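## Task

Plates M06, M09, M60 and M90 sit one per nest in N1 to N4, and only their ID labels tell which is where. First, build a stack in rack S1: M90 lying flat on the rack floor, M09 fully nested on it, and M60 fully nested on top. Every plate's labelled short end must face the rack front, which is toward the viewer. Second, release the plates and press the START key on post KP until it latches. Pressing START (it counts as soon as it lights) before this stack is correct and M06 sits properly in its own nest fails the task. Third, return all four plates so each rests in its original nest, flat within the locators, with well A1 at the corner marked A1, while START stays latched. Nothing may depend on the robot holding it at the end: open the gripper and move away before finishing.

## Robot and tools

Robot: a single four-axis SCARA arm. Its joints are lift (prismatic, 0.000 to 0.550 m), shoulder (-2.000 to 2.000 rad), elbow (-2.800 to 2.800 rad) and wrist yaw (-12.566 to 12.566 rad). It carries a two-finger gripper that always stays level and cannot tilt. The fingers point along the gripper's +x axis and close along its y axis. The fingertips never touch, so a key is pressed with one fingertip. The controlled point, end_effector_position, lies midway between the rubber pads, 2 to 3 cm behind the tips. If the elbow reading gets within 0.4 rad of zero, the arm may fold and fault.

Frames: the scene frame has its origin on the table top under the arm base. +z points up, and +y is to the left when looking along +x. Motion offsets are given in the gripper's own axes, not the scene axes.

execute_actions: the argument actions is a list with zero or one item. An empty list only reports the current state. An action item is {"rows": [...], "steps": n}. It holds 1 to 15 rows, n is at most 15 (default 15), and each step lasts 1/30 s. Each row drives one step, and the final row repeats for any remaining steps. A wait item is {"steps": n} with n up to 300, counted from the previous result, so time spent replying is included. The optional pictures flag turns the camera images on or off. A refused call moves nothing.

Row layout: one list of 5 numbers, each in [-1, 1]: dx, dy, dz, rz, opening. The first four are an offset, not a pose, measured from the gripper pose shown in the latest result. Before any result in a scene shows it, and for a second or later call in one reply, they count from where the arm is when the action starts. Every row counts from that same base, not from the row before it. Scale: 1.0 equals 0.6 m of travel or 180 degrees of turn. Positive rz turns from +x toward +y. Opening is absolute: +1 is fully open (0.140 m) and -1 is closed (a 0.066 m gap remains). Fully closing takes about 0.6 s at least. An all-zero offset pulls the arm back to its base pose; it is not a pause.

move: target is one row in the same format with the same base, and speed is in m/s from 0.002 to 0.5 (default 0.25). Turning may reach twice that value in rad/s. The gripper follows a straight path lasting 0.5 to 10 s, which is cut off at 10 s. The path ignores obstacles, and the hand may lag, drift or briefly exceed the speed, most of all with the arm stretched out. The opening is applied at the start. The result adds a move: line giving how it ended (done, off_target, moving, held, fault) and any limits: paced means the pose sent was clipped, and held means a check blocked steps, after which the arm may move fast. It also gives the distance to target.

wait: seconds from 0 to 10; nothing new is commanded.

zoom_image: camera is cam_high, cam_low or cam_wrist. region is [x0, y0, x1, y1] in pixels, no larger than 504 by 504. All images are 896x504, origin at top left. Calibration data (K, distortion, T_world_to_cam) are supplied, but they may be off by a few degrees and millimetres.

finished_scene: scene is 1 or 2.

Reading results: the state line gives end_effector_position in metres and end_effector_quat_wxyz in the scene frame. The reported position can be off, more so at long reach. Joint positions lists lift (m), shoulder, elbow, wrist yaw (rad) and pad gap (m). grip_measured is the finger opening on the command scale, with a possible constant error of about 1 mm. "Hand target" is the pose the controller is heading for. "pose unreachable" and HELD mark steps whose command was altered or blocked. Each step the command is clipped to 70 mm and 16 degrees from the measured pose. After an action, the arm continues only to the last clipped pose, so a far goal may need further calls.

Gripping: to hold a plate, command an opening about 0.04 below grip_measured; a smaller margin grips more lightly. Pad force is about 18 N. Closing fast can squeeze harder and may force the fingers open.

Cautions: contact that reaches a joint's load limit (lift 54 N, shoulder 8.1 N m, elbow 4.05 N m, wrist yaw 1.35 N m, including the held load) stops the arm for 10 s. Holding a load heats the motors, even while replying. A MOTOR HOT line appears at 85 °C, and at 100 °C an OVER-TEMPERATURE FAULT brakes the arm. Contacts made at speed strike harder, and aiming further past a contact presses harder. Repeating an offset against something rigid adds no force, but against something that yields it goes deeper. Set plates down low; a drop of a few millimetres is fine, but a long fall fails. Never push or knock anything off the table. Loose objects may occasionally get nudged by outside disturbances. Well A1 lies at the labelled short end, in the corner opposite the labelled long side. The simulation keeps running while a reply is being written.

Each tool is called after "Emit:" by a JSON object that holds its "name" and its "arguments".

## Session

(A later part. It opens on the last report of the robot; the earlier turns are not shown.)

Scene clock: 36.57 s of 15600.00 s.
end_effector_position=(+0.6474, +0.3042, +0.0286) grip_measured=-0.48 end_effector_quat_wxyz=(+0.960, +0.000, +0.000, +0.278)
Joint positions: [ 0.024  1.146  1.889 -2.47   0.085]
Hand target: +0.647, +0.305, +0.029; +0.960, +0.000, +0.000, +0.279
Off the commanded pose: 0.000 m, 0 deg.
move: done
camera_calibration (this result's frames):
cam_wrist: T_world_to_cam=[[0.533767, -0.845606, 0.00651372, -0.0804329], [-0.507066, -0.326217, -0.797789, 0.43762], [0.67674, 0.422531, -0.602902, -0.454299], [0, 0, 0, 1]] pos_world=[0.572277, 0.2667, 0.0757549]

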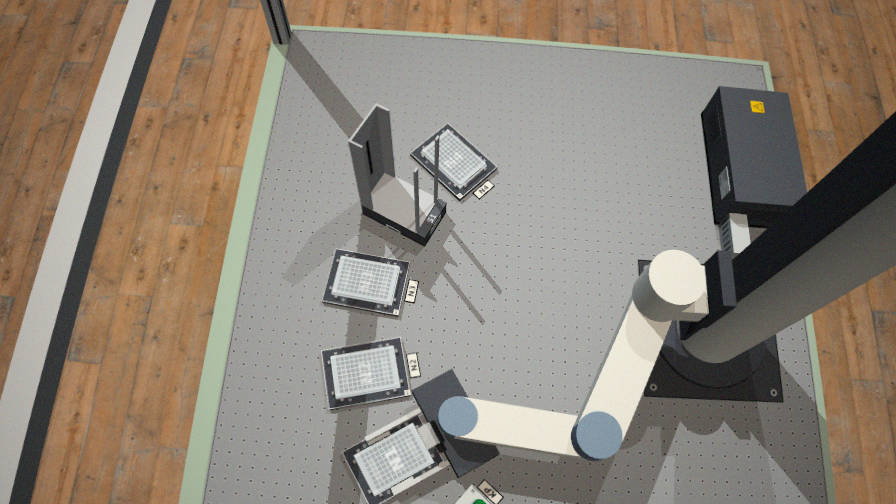

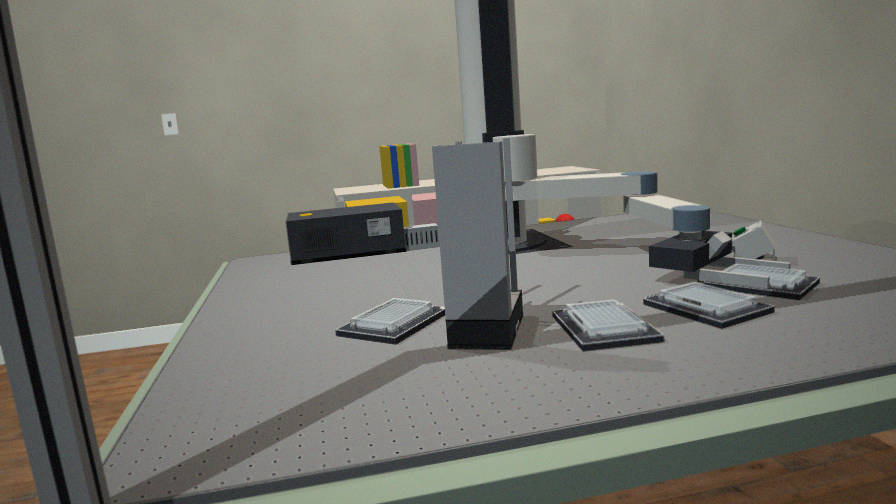

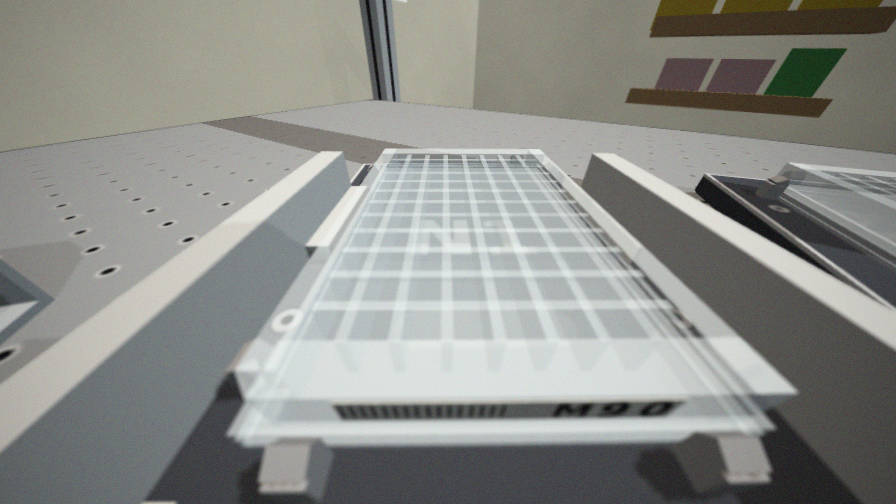

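Emit:
{"name": "move", "arguments": {"target": [0,0,0,0,0.05]}}

Emit:
{"name": "move", "arguments": {"target": [0,0,0.12,0,0.05], "speed": 0.15}}

Emit:
{"name": "move", "arguments": {"target": [-0.56,-0.575,0,-0.333,0.05], "speed": 0.3}}

Emit:
{"name": "zoom_image", "arguments": {"camera": "cam_wrist", "region": [330,60,600,320]}}

Scene clock: 42.83 s of 15600.00 s.
end_effector_position=(+0.6474, +0.3041, +0.0286) grip_measured=+0.05 end_effector_quat_wxyz=(+0.961, +0.000, +0.000, +0.278)
Joint positions: [ 0.024  1.146  1.888 -2.47   0.105]
Hand target: +0.647, +0.304, +0.029; +0.960, +0.000, +0.000, +0.278
Off the commanded pose: 0.000 m, 0 deg.
After step 90, 2.57 s passed at rest.
move: done
camera_calibration (this result's frames):
cam_wrist: T_world_to_cam=[[0.533644, -0.845684, 0.00651372, -0.080384], [-0.507113, -0.326143, -0.797789, 0.437623], [0.676802, 0.422432, -0.602902, -0.454301], [0, 0, 0, 1]] pos_world=[0.572292, 0.26666, 0.0757549]

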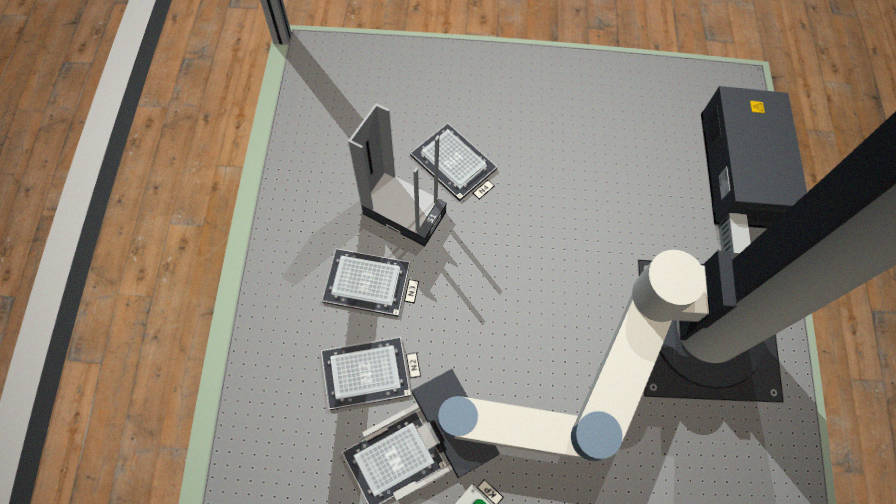

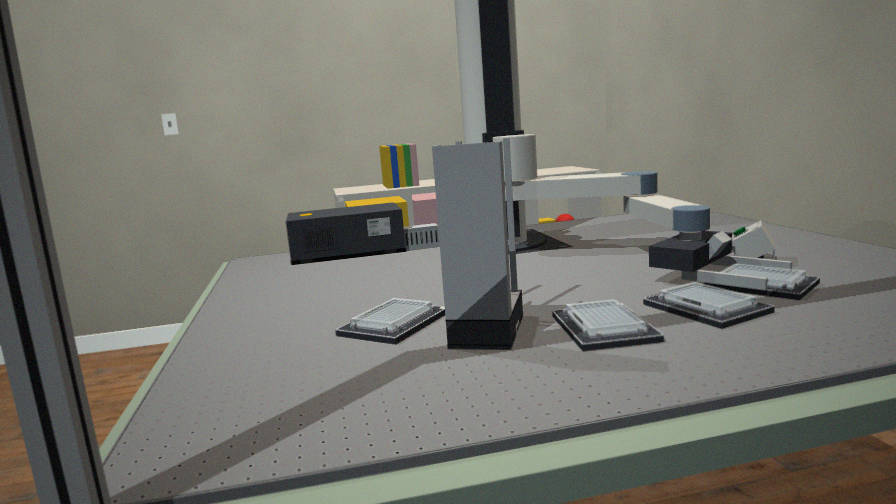

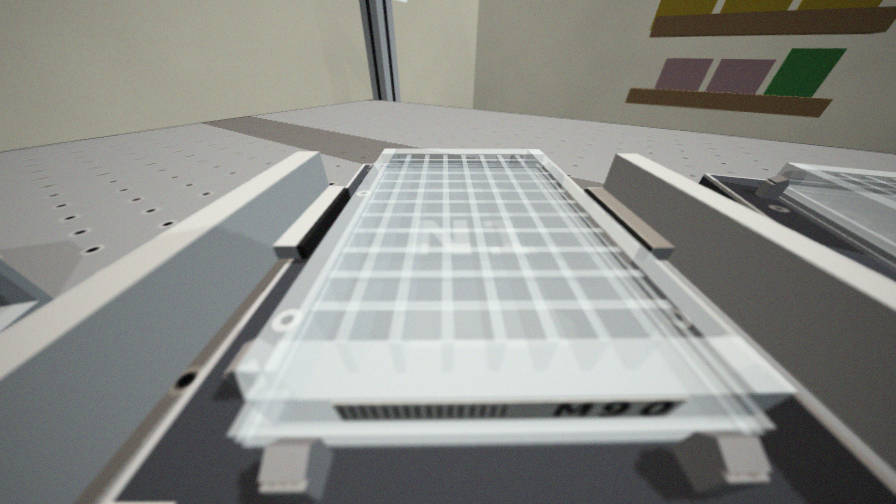

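Scene clock: 43.67 s of 15600.00 s.
end_effector_position=(+0.6474, +0.3042, +0.1006) grip_measured=+0.05 end_effector_quat_wxyz=(+0.961, +0.000, +0.000, +0.278)
Joint positions: [ 0.096  1.146  1.889 -2.47   0.105]
Hand target: +0.647, +0.304, +0.101; +0.961, +0.000, +0.000, +0.278
Off the commanded pose: 0.000 m, 0 deg.
move: done
camera_calibration (this result's frames):
cam_wrist: T_world_to_cam=[[0.533667, -0.84567, 0.00651372, -0.0808638], [-0.507104, -0.326157, -0.797789, 0.495113], [0.67679, 0.42245, -0.602902, -0.410856], [0, 0, 0, 1]] pos_world=[0.572292, 0.266667, 0.147817]

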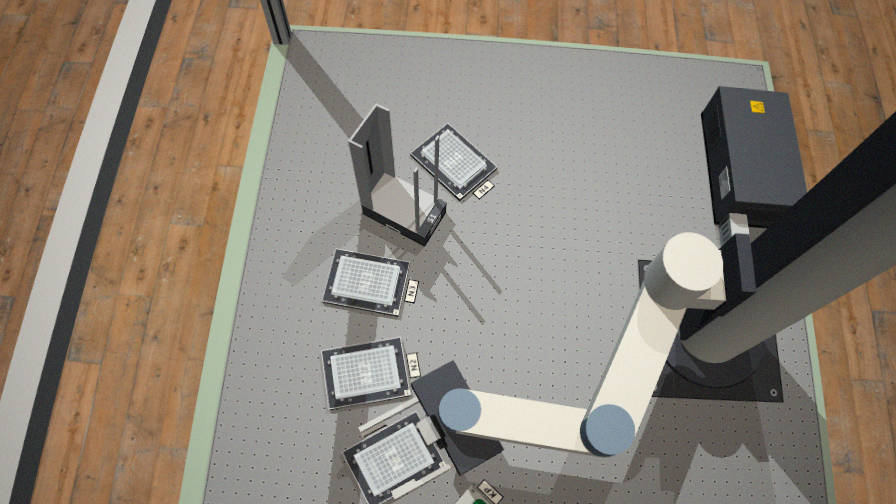

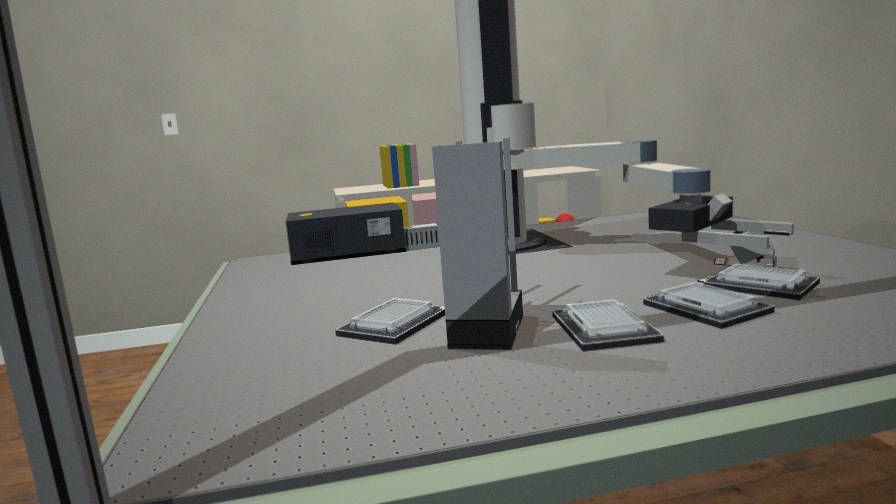

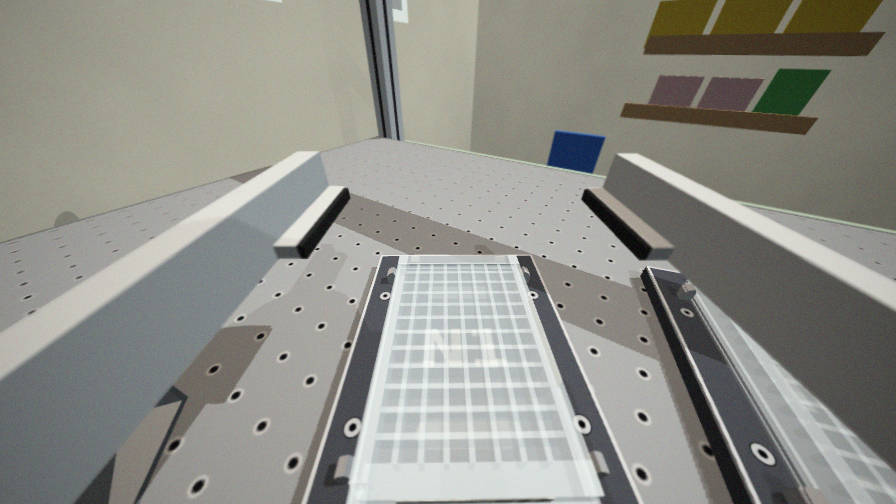

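Scene clock: 45.83 s of 15600.00 s.
end_effector_position=(+0.5480, -0.1672, +0.1006) grip_measured=+0.05 end_effector_quat_wxyz=(+0.971, +0.000, +0.000, -0.239)
Joint positions: [ 0.096  0.514  1.078 -2.075  0.105]
Hand target: +0.548, -0.167, +0.101; +0.971, +0.000, +0.000, -0.239
Off the commanded pose: 0.000 m, 0 deg.
move: done
camera_calibration (this result's frames):
cam_wrist: T_world_to_cam=[[-0.464805, -0.885389, 0.00651372, 0.114113], [-0.536241, 0.275643, -0.797789, 0.407509], [0.704558, -0.374309, -0.602902, -0.292845], [0, 0, 0, 1]] pos_world=[0.47789, -0.120907, 0.147806]

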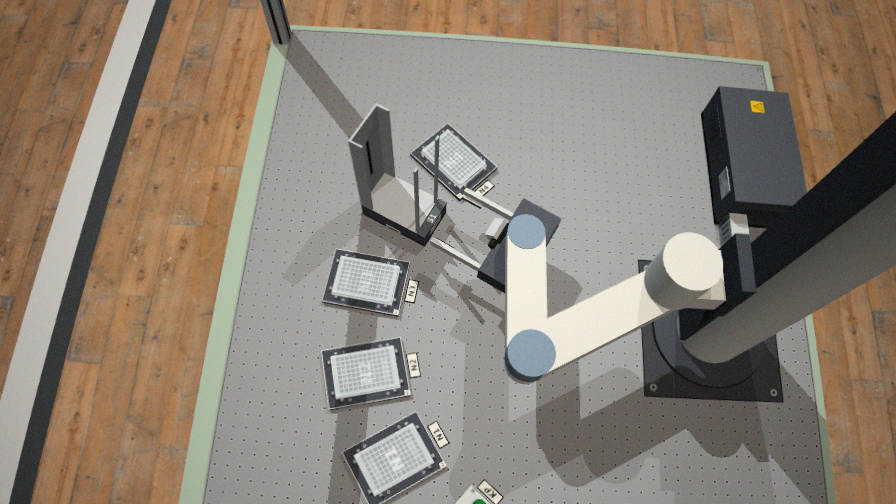

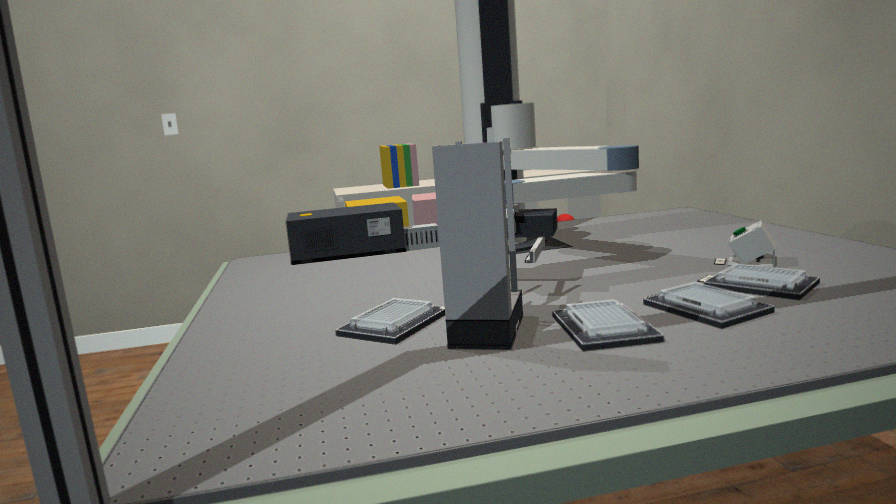

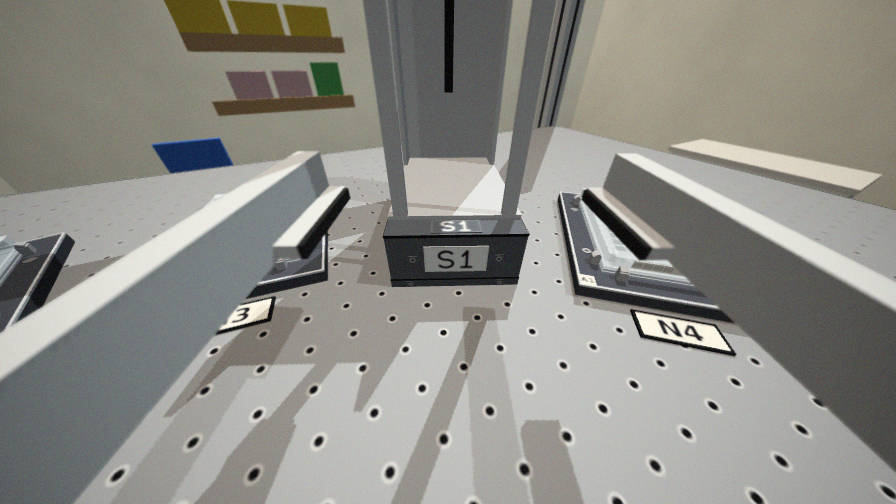

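Region (330, 60, 600, 320) of cam_wrist's 896x504 image, scaled by 1.867, with more detail than that image has; it fills the top 485 rows of this view, and the rest is white.

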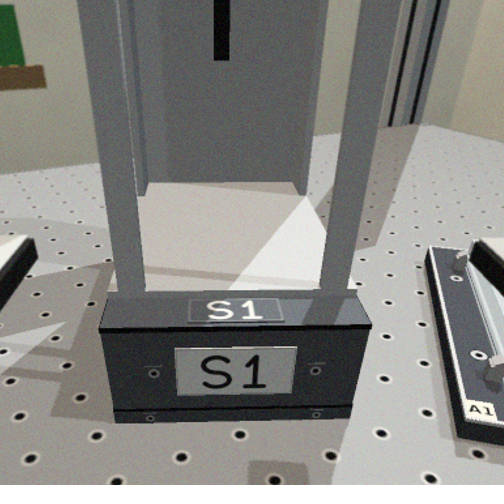

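Emit:
{"name": "execute_actions", "arguments": {"actions": []}}

Scene clock: 56.77 s of 15600.00 s.
end_effector_position=(+0.5480, -0.1672, +0.1006) grip_measured=+0.05 end_effector_quat_wxyz=(+0.971, +0.000, +0.000, -0.239)
Joint positions: [ 0.096  0.514  1.078 -2.075  0.105]
Hand target: +0.548, -0.167, +0.101; +0.971, +0.000, +0.000, -0.239
Off the commanded pose: 0.000 m, 0 deg.
Steps of this call (steps 1 to 90: nothing new was sent; then 7.93 s passed at rest). Readings (end_effector_position):
1: (+0.5480, -0.1672, +0.1006)
2: (+0.5480, -0.1672, +0.1006)
4: (+0.5480, -0.1672, +0.1006)
8: (+0.5480, -0.1672, +0.1006)
90: the state above
camera_calibration (this result's frames):
cam_wrist: T_world_to_cam=[[-0.464746, -0.88542, 0.00651372, 0.1141], [-0.536259, 0.275607, -0.797789, 0.407514], [0.704583, -0.374262, -0.602902, -0.292853], [0, 0, 0, 1]] pos_world=[0.4779, -0.120891, 0.147806]

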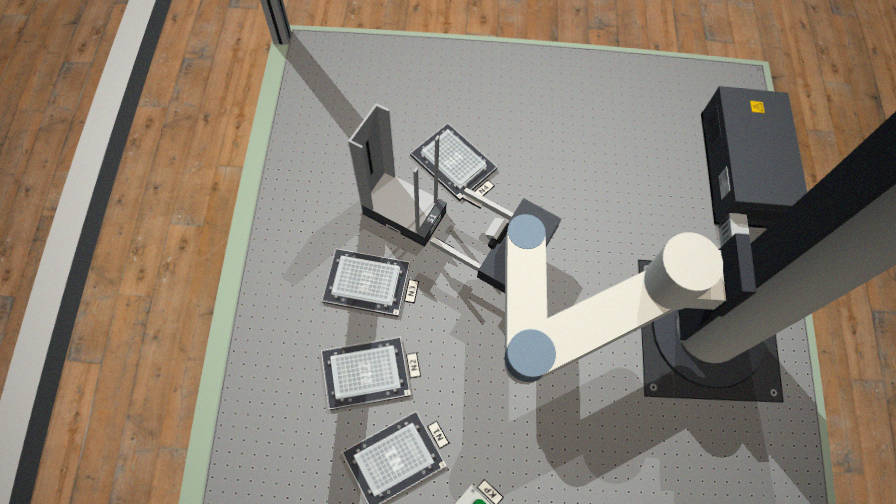

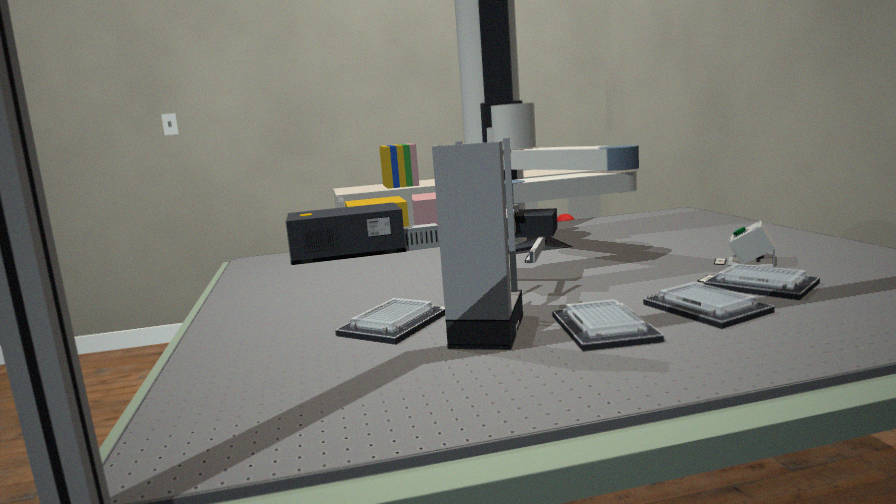

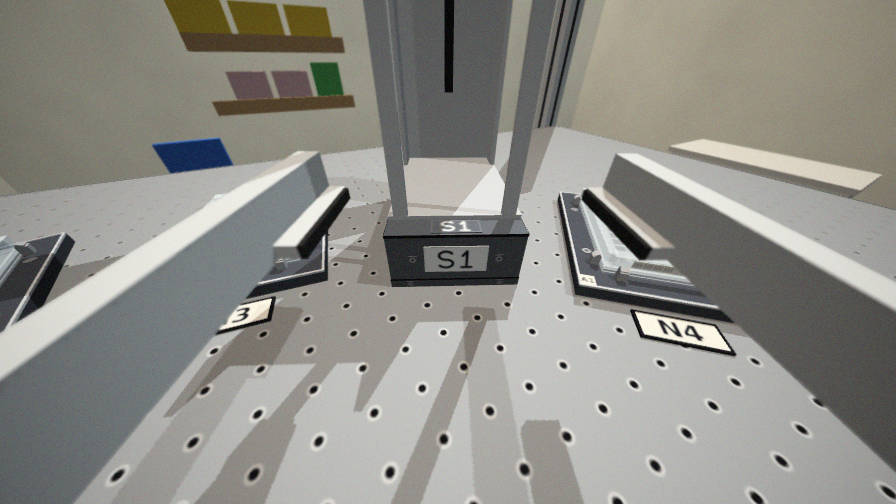

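Emit:
{"name": "move", "arguments": {"target": [0,0.001,0,0.0095,0.05], "speed": 0.1}}

Emit:
{"name": "move", "arguments": {"target": [0.243,0,0,0,0.05], "speed": 0.08}}

Emit:
{"name": "move", "arguments": {"target": [0,0,-0.055,0,0.05], "speed": 0.04}}

Scene clock: 61.50 s of 15600.00 s.
end_effector_position=(+0.5483, -0.1666, +0.1006) grip_measured=+0.05 end_effector_quat_wxyz=(+0.975, +0.000, +0.000, -0.224)
Joint positions: [ 0.096  0.501  1.077 -2.031  0.105]
Hand target: +0.548, -0.167, +0.101; +0.975, +0.000, +0.000, -0.224
Off the commanded pose: 0.000 m, 0 deg.
After step 90, 1.03 s passed at rest.
move: done
camera_calibration (this result's frames):
cam_wrist: T_world_to_cam=[[-0.438109, -0.898898, 0.00651372, 0.0978959], [-0.544247, 0.259477, -0.797789, 0.409222], [0.715441, -0.353063, -0.602902, -0.295288], [0, 0, 0, 1]] pos_world=[0.476868, -0.12244, 0.147806]

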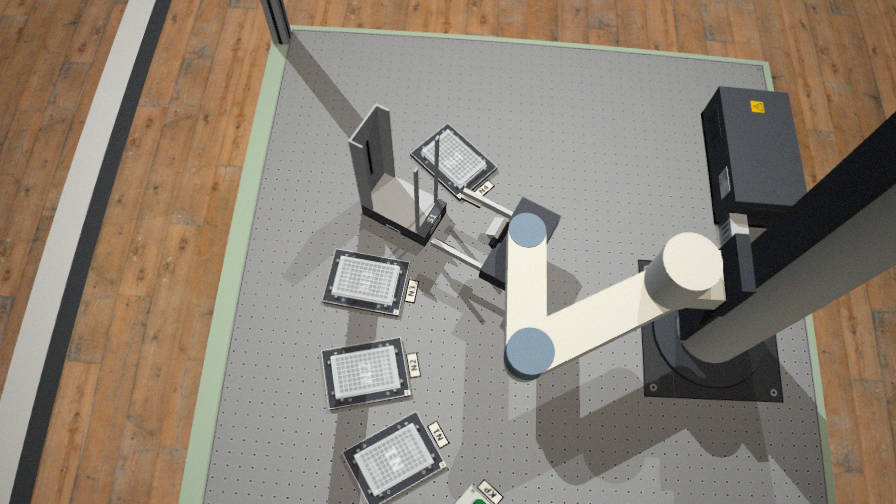

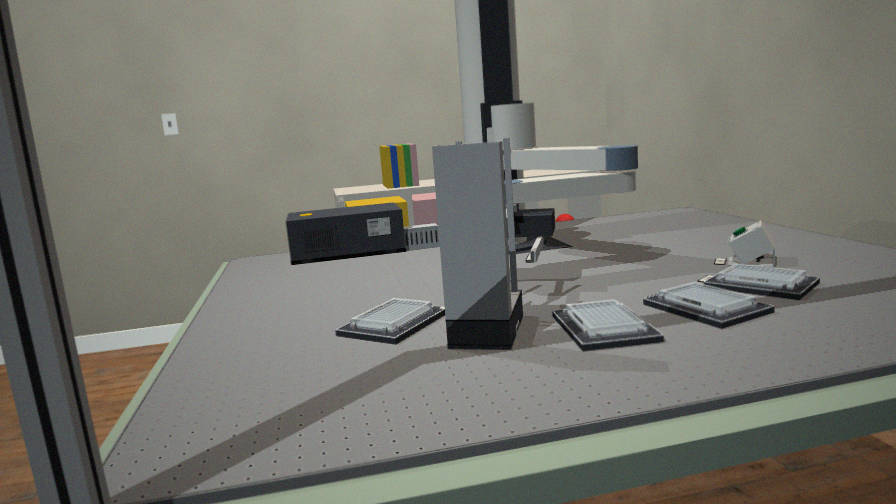

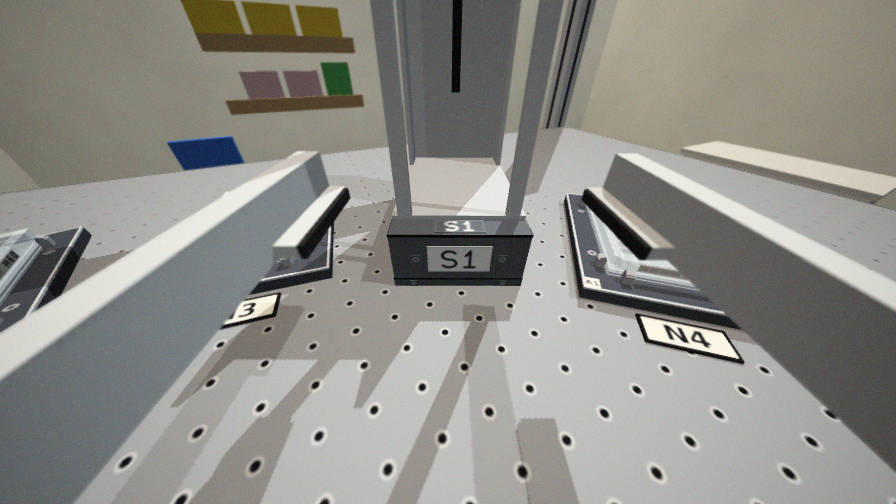

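Scene clock: 63.60 s of 15600.00 s.
end_effector_position=(+0.6794, -0.2303, +0.1006) grip_measured=+0.05 end_effector_quat_wxyz=(+0.975, +0.000, +0.000, -0.224)
Joint positions: [ 0.096  0.172  1.841 -2.465  0.105]
Hand target: +0.679, -0.230, +0.101; +0.975, +0.000, +0.000, -0.224
Off the commanded pose: 0.000 m, 0 deg.
move: done
camera_calibration (this result's frames):
cam_wrist: T_world_to_cam=[[-0.437962, -0.89897, 0.00651372, 0.0979835], [-0.54429, 0.259388, -0.797789, 0.497127], [0.715498, -0.352947, -0.602902, -0.411607], [0, 0, 0, 1]] pos_world=[0.607998, -0.18614, 0.147806]

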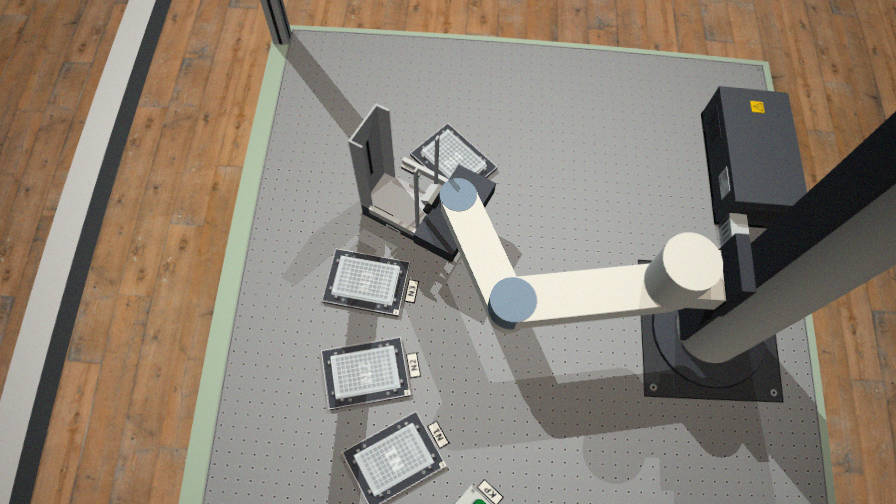

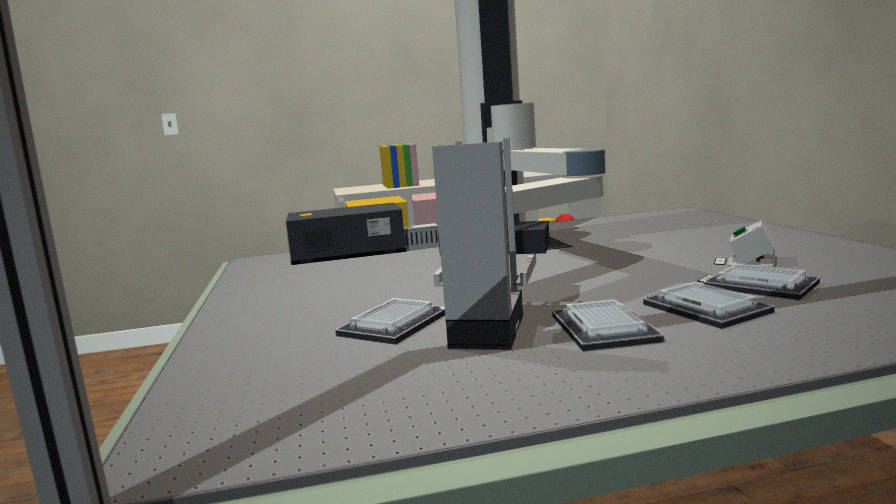

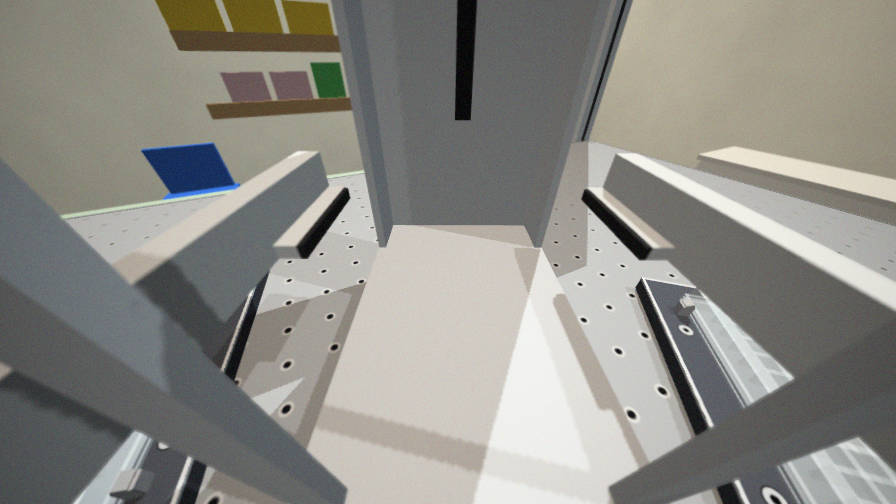

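Scene clock: 64.67 s of 15600.00 s.
end_effector_position=(+0.6794, -0.2303, +0.0675) grip_measured=+0.05 end_effector_quat_wxyz=(+0.975, +0.000, +0.000, -0.224)
Joint positions: [ 0.063  0.172  1.841 -2.465  0.105]
Hand target: +0.679, -0.230, +0.068; +0.975, +0.000, +0.000, -0.224
Off the commanded pose: 0.000 m, 0 deg.
move: done
camera_calibration (this result's frames):
cam_wrist: T_world_to_cam=[[-0.437969, -0.898967, 0.00651372, 0.0982016], [-0.544288, 0.259392, -0.797789, 0.47075], [0.715496, -0.352952, -0.602902, -0.431539], [0, 0, 0, 1]] pos_world=[0.607997, -0.186141, 0.114744]

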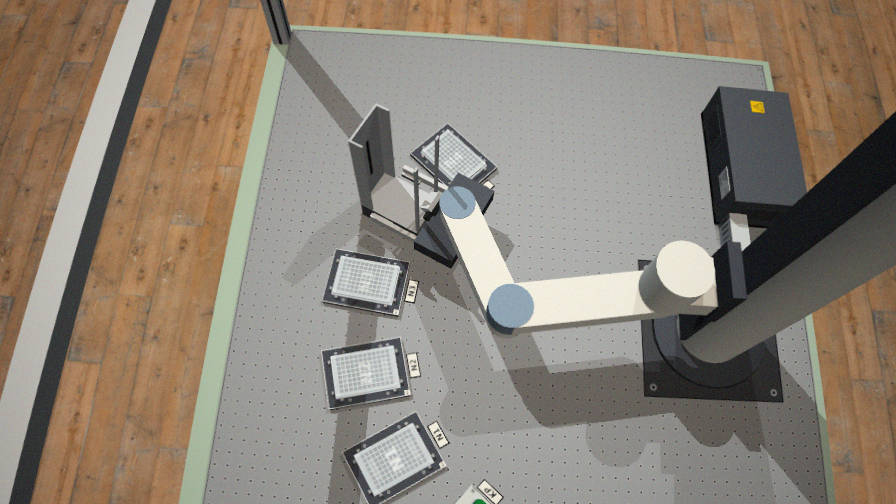

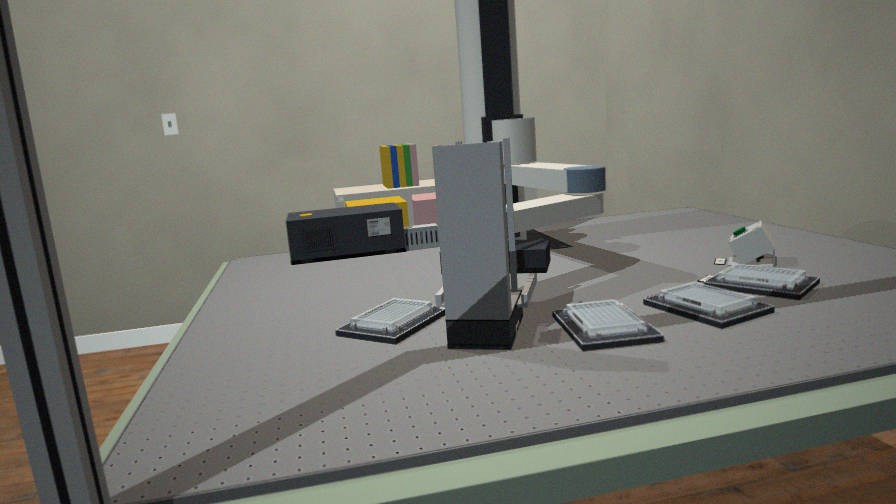

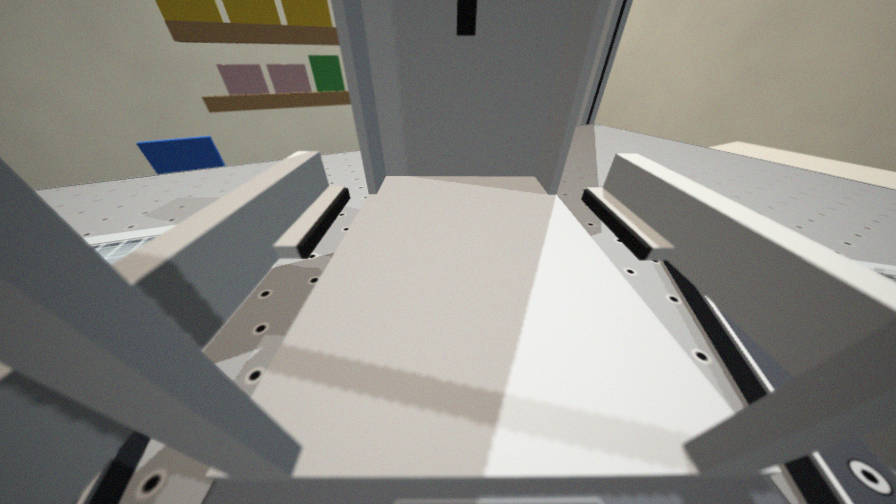

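Emit:
{"name": "move", "arguments": {"target": [-0.25,0,0.055,0,0.05], "speed": 0.15}}

Emit:
{"name": "move", "arguments": {"target": [-0.188,0.7775,0,0.3234,0.05], "speed": 0.3}}

Emit:
{"name": "move", "arguments": {"target": [0,0,-0.12,0,0.05], "speed": 0.05}}

Scene clock: 73.70 s of 15600.00 s.
end_effector_position=(+0.5445, -0.1648, +0.1006) grip_measured=+0.05 end_effector_quat_wxyz=(+0.975, +0.000, +0.000, -0.224)
Joint positions: [ 0.096  0.509  1.058 -2.019  0.105]
Hand target: +0.545, -0.165, +0.101; +0.975, +0.000, +0.000, -0.224
Off the commanded pose: 0.000 m, 0 deg.
After step 90, 4.67 s passed at rest.
move: done
camera_calibration (this result's frames):
cam_wrist: T_world_to_cam=[[-0.438172, -0.898868, 0.00651372, 0.09789], [-0.544229, 0.259515, -0.797789, 0.406651], [0.715416, -0.353113, -0.602902, -0.291918], [0, 0, 0, 1]] pos_world=[0.473047, -0.120622, 0.147786]

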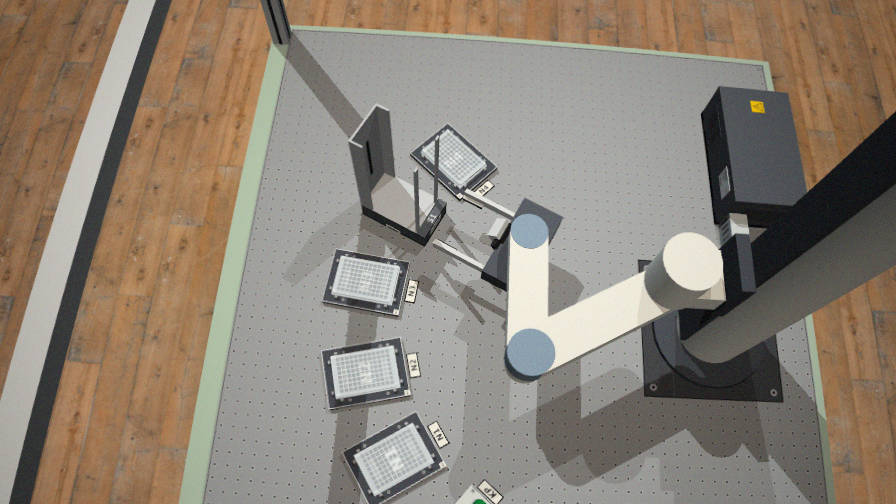

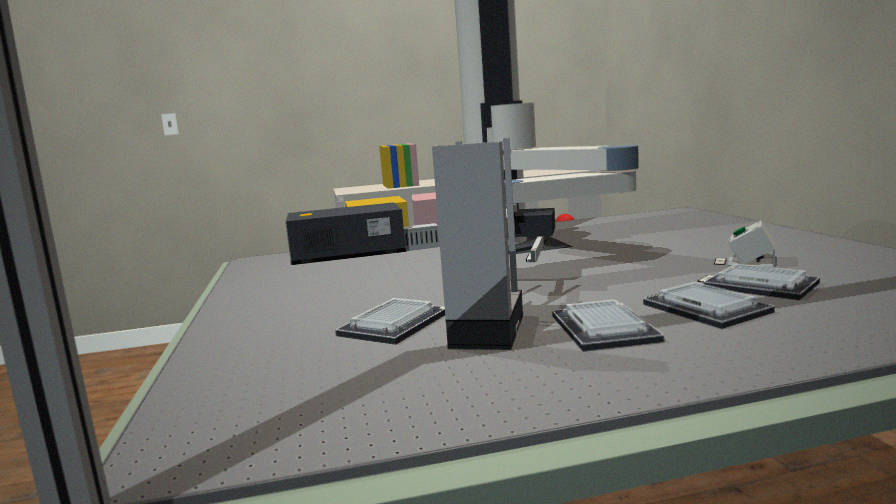

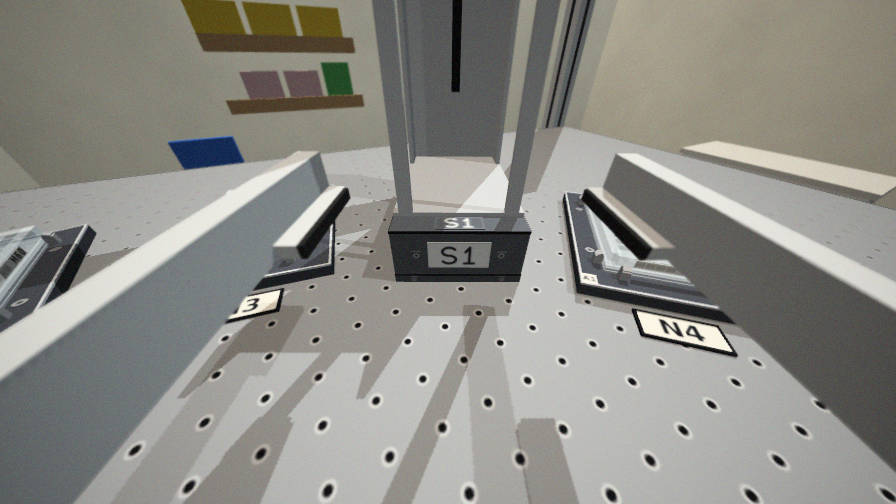

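Scene clock: 75.83 s of 15600.00 s.
end_effector_position=(+0.6468, +0.3043, +0.1006) grip_measured=+0.05 end_effector_quat_wxyz=(+0.961, +0.000, +0.000, +0.278)
Joint positions: [ 0.096  1.148  1.886 -2.47   0.105]
Hand target: +0.647, +0.304, +0.101; +0.961, +0.000, +0.000, +0.278
Off the commanded pose: 0.000 m, 0 deg.
move: done
camera_calibration (this result's frames):
cam_wrist: T_world_to_cam=[[0.533553, -0.845742, 0.00651372, -0.0803625], [-0.507148, -0.326089, -0.797789, 0.494832], [0.676847, 0.422359, -0.602902, -0.41051], [0, 0, 0, 1]] pos_world=[0.571684, 0.266776, 0.147798]

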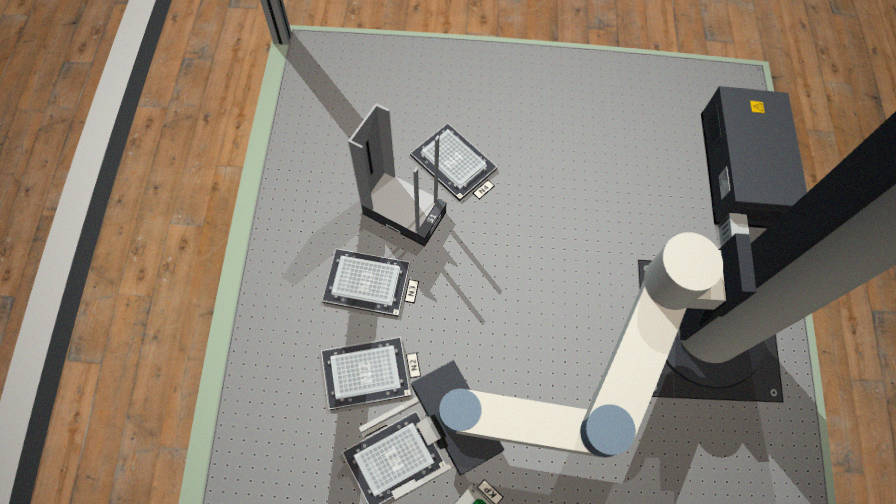

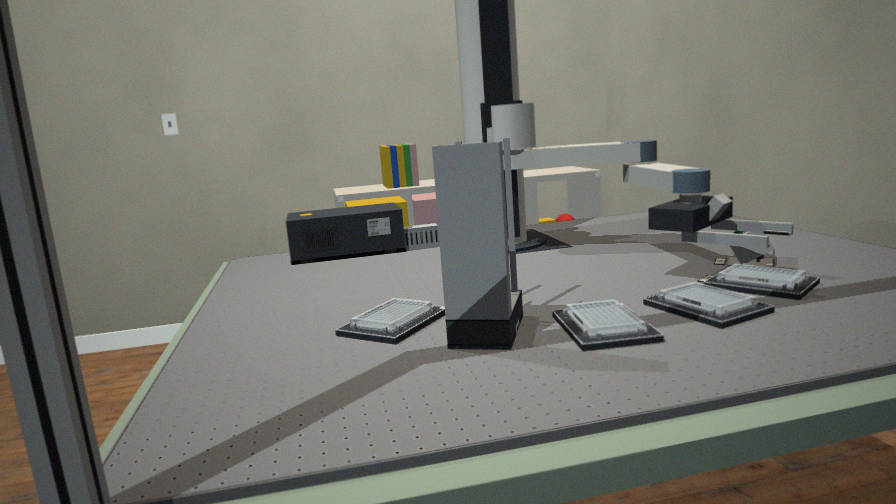

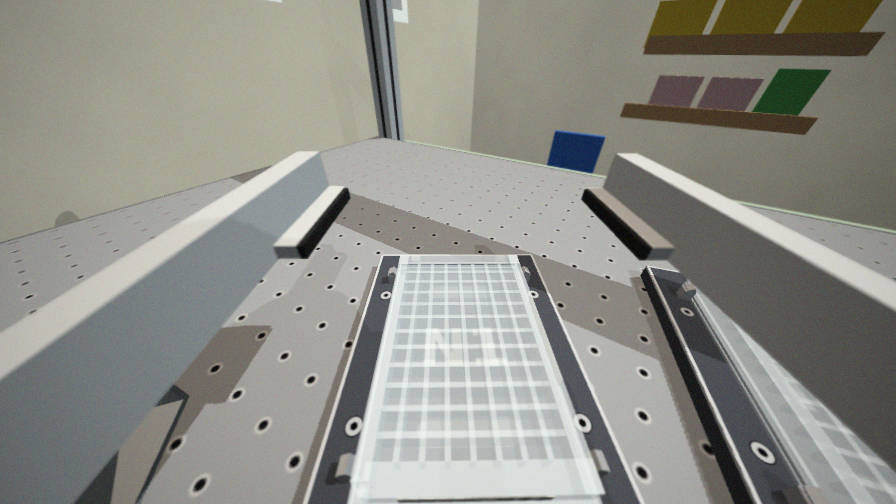

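Scene clock: 77.53 s of 15600.00 s.
end_effector_position=(+0.6468, +0.3043, +0.0285) grip_measured=+0.05 end_effector_quat_wxyz=(+0.961, +0.000, +0.000, +0.278)
Joint positions: [ 0.024  1.148  1.886 -2.47   0.105]
Hand target: +0.647, +0.304, +0.029; +0.961, +0.000, +0.000, +0.278
Off the commanded pose: 0.000 m, 0 deg.
move: done
camera_calibration (this result's frames):
cam_wrist: T_world_to_cam=[[0.533537, -0.845752, 0.00651372, -0.0798858], [-0.507154, -0.326079, -0.797789, 0.437342], [0.676855, 0.422346, -0.602902, -0.453956], [0, 0, 0, 1]] pos_world=[0.571684, 0.266771, 0.0757361]

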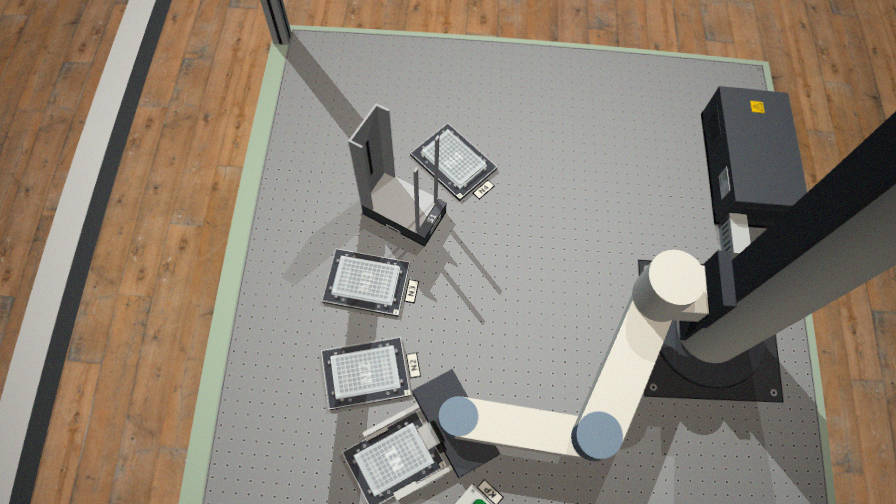

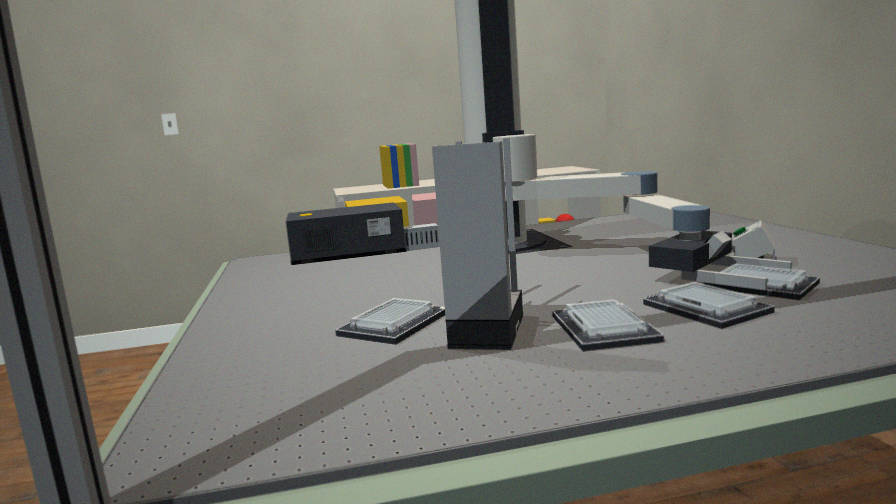

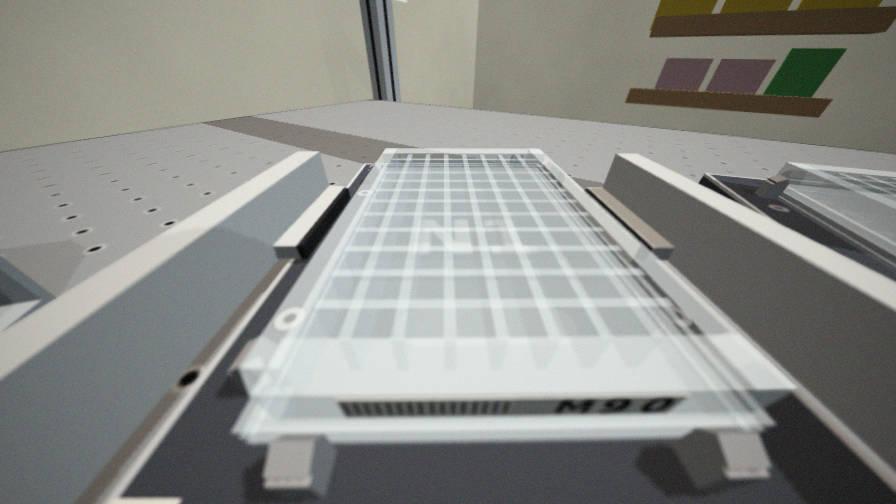

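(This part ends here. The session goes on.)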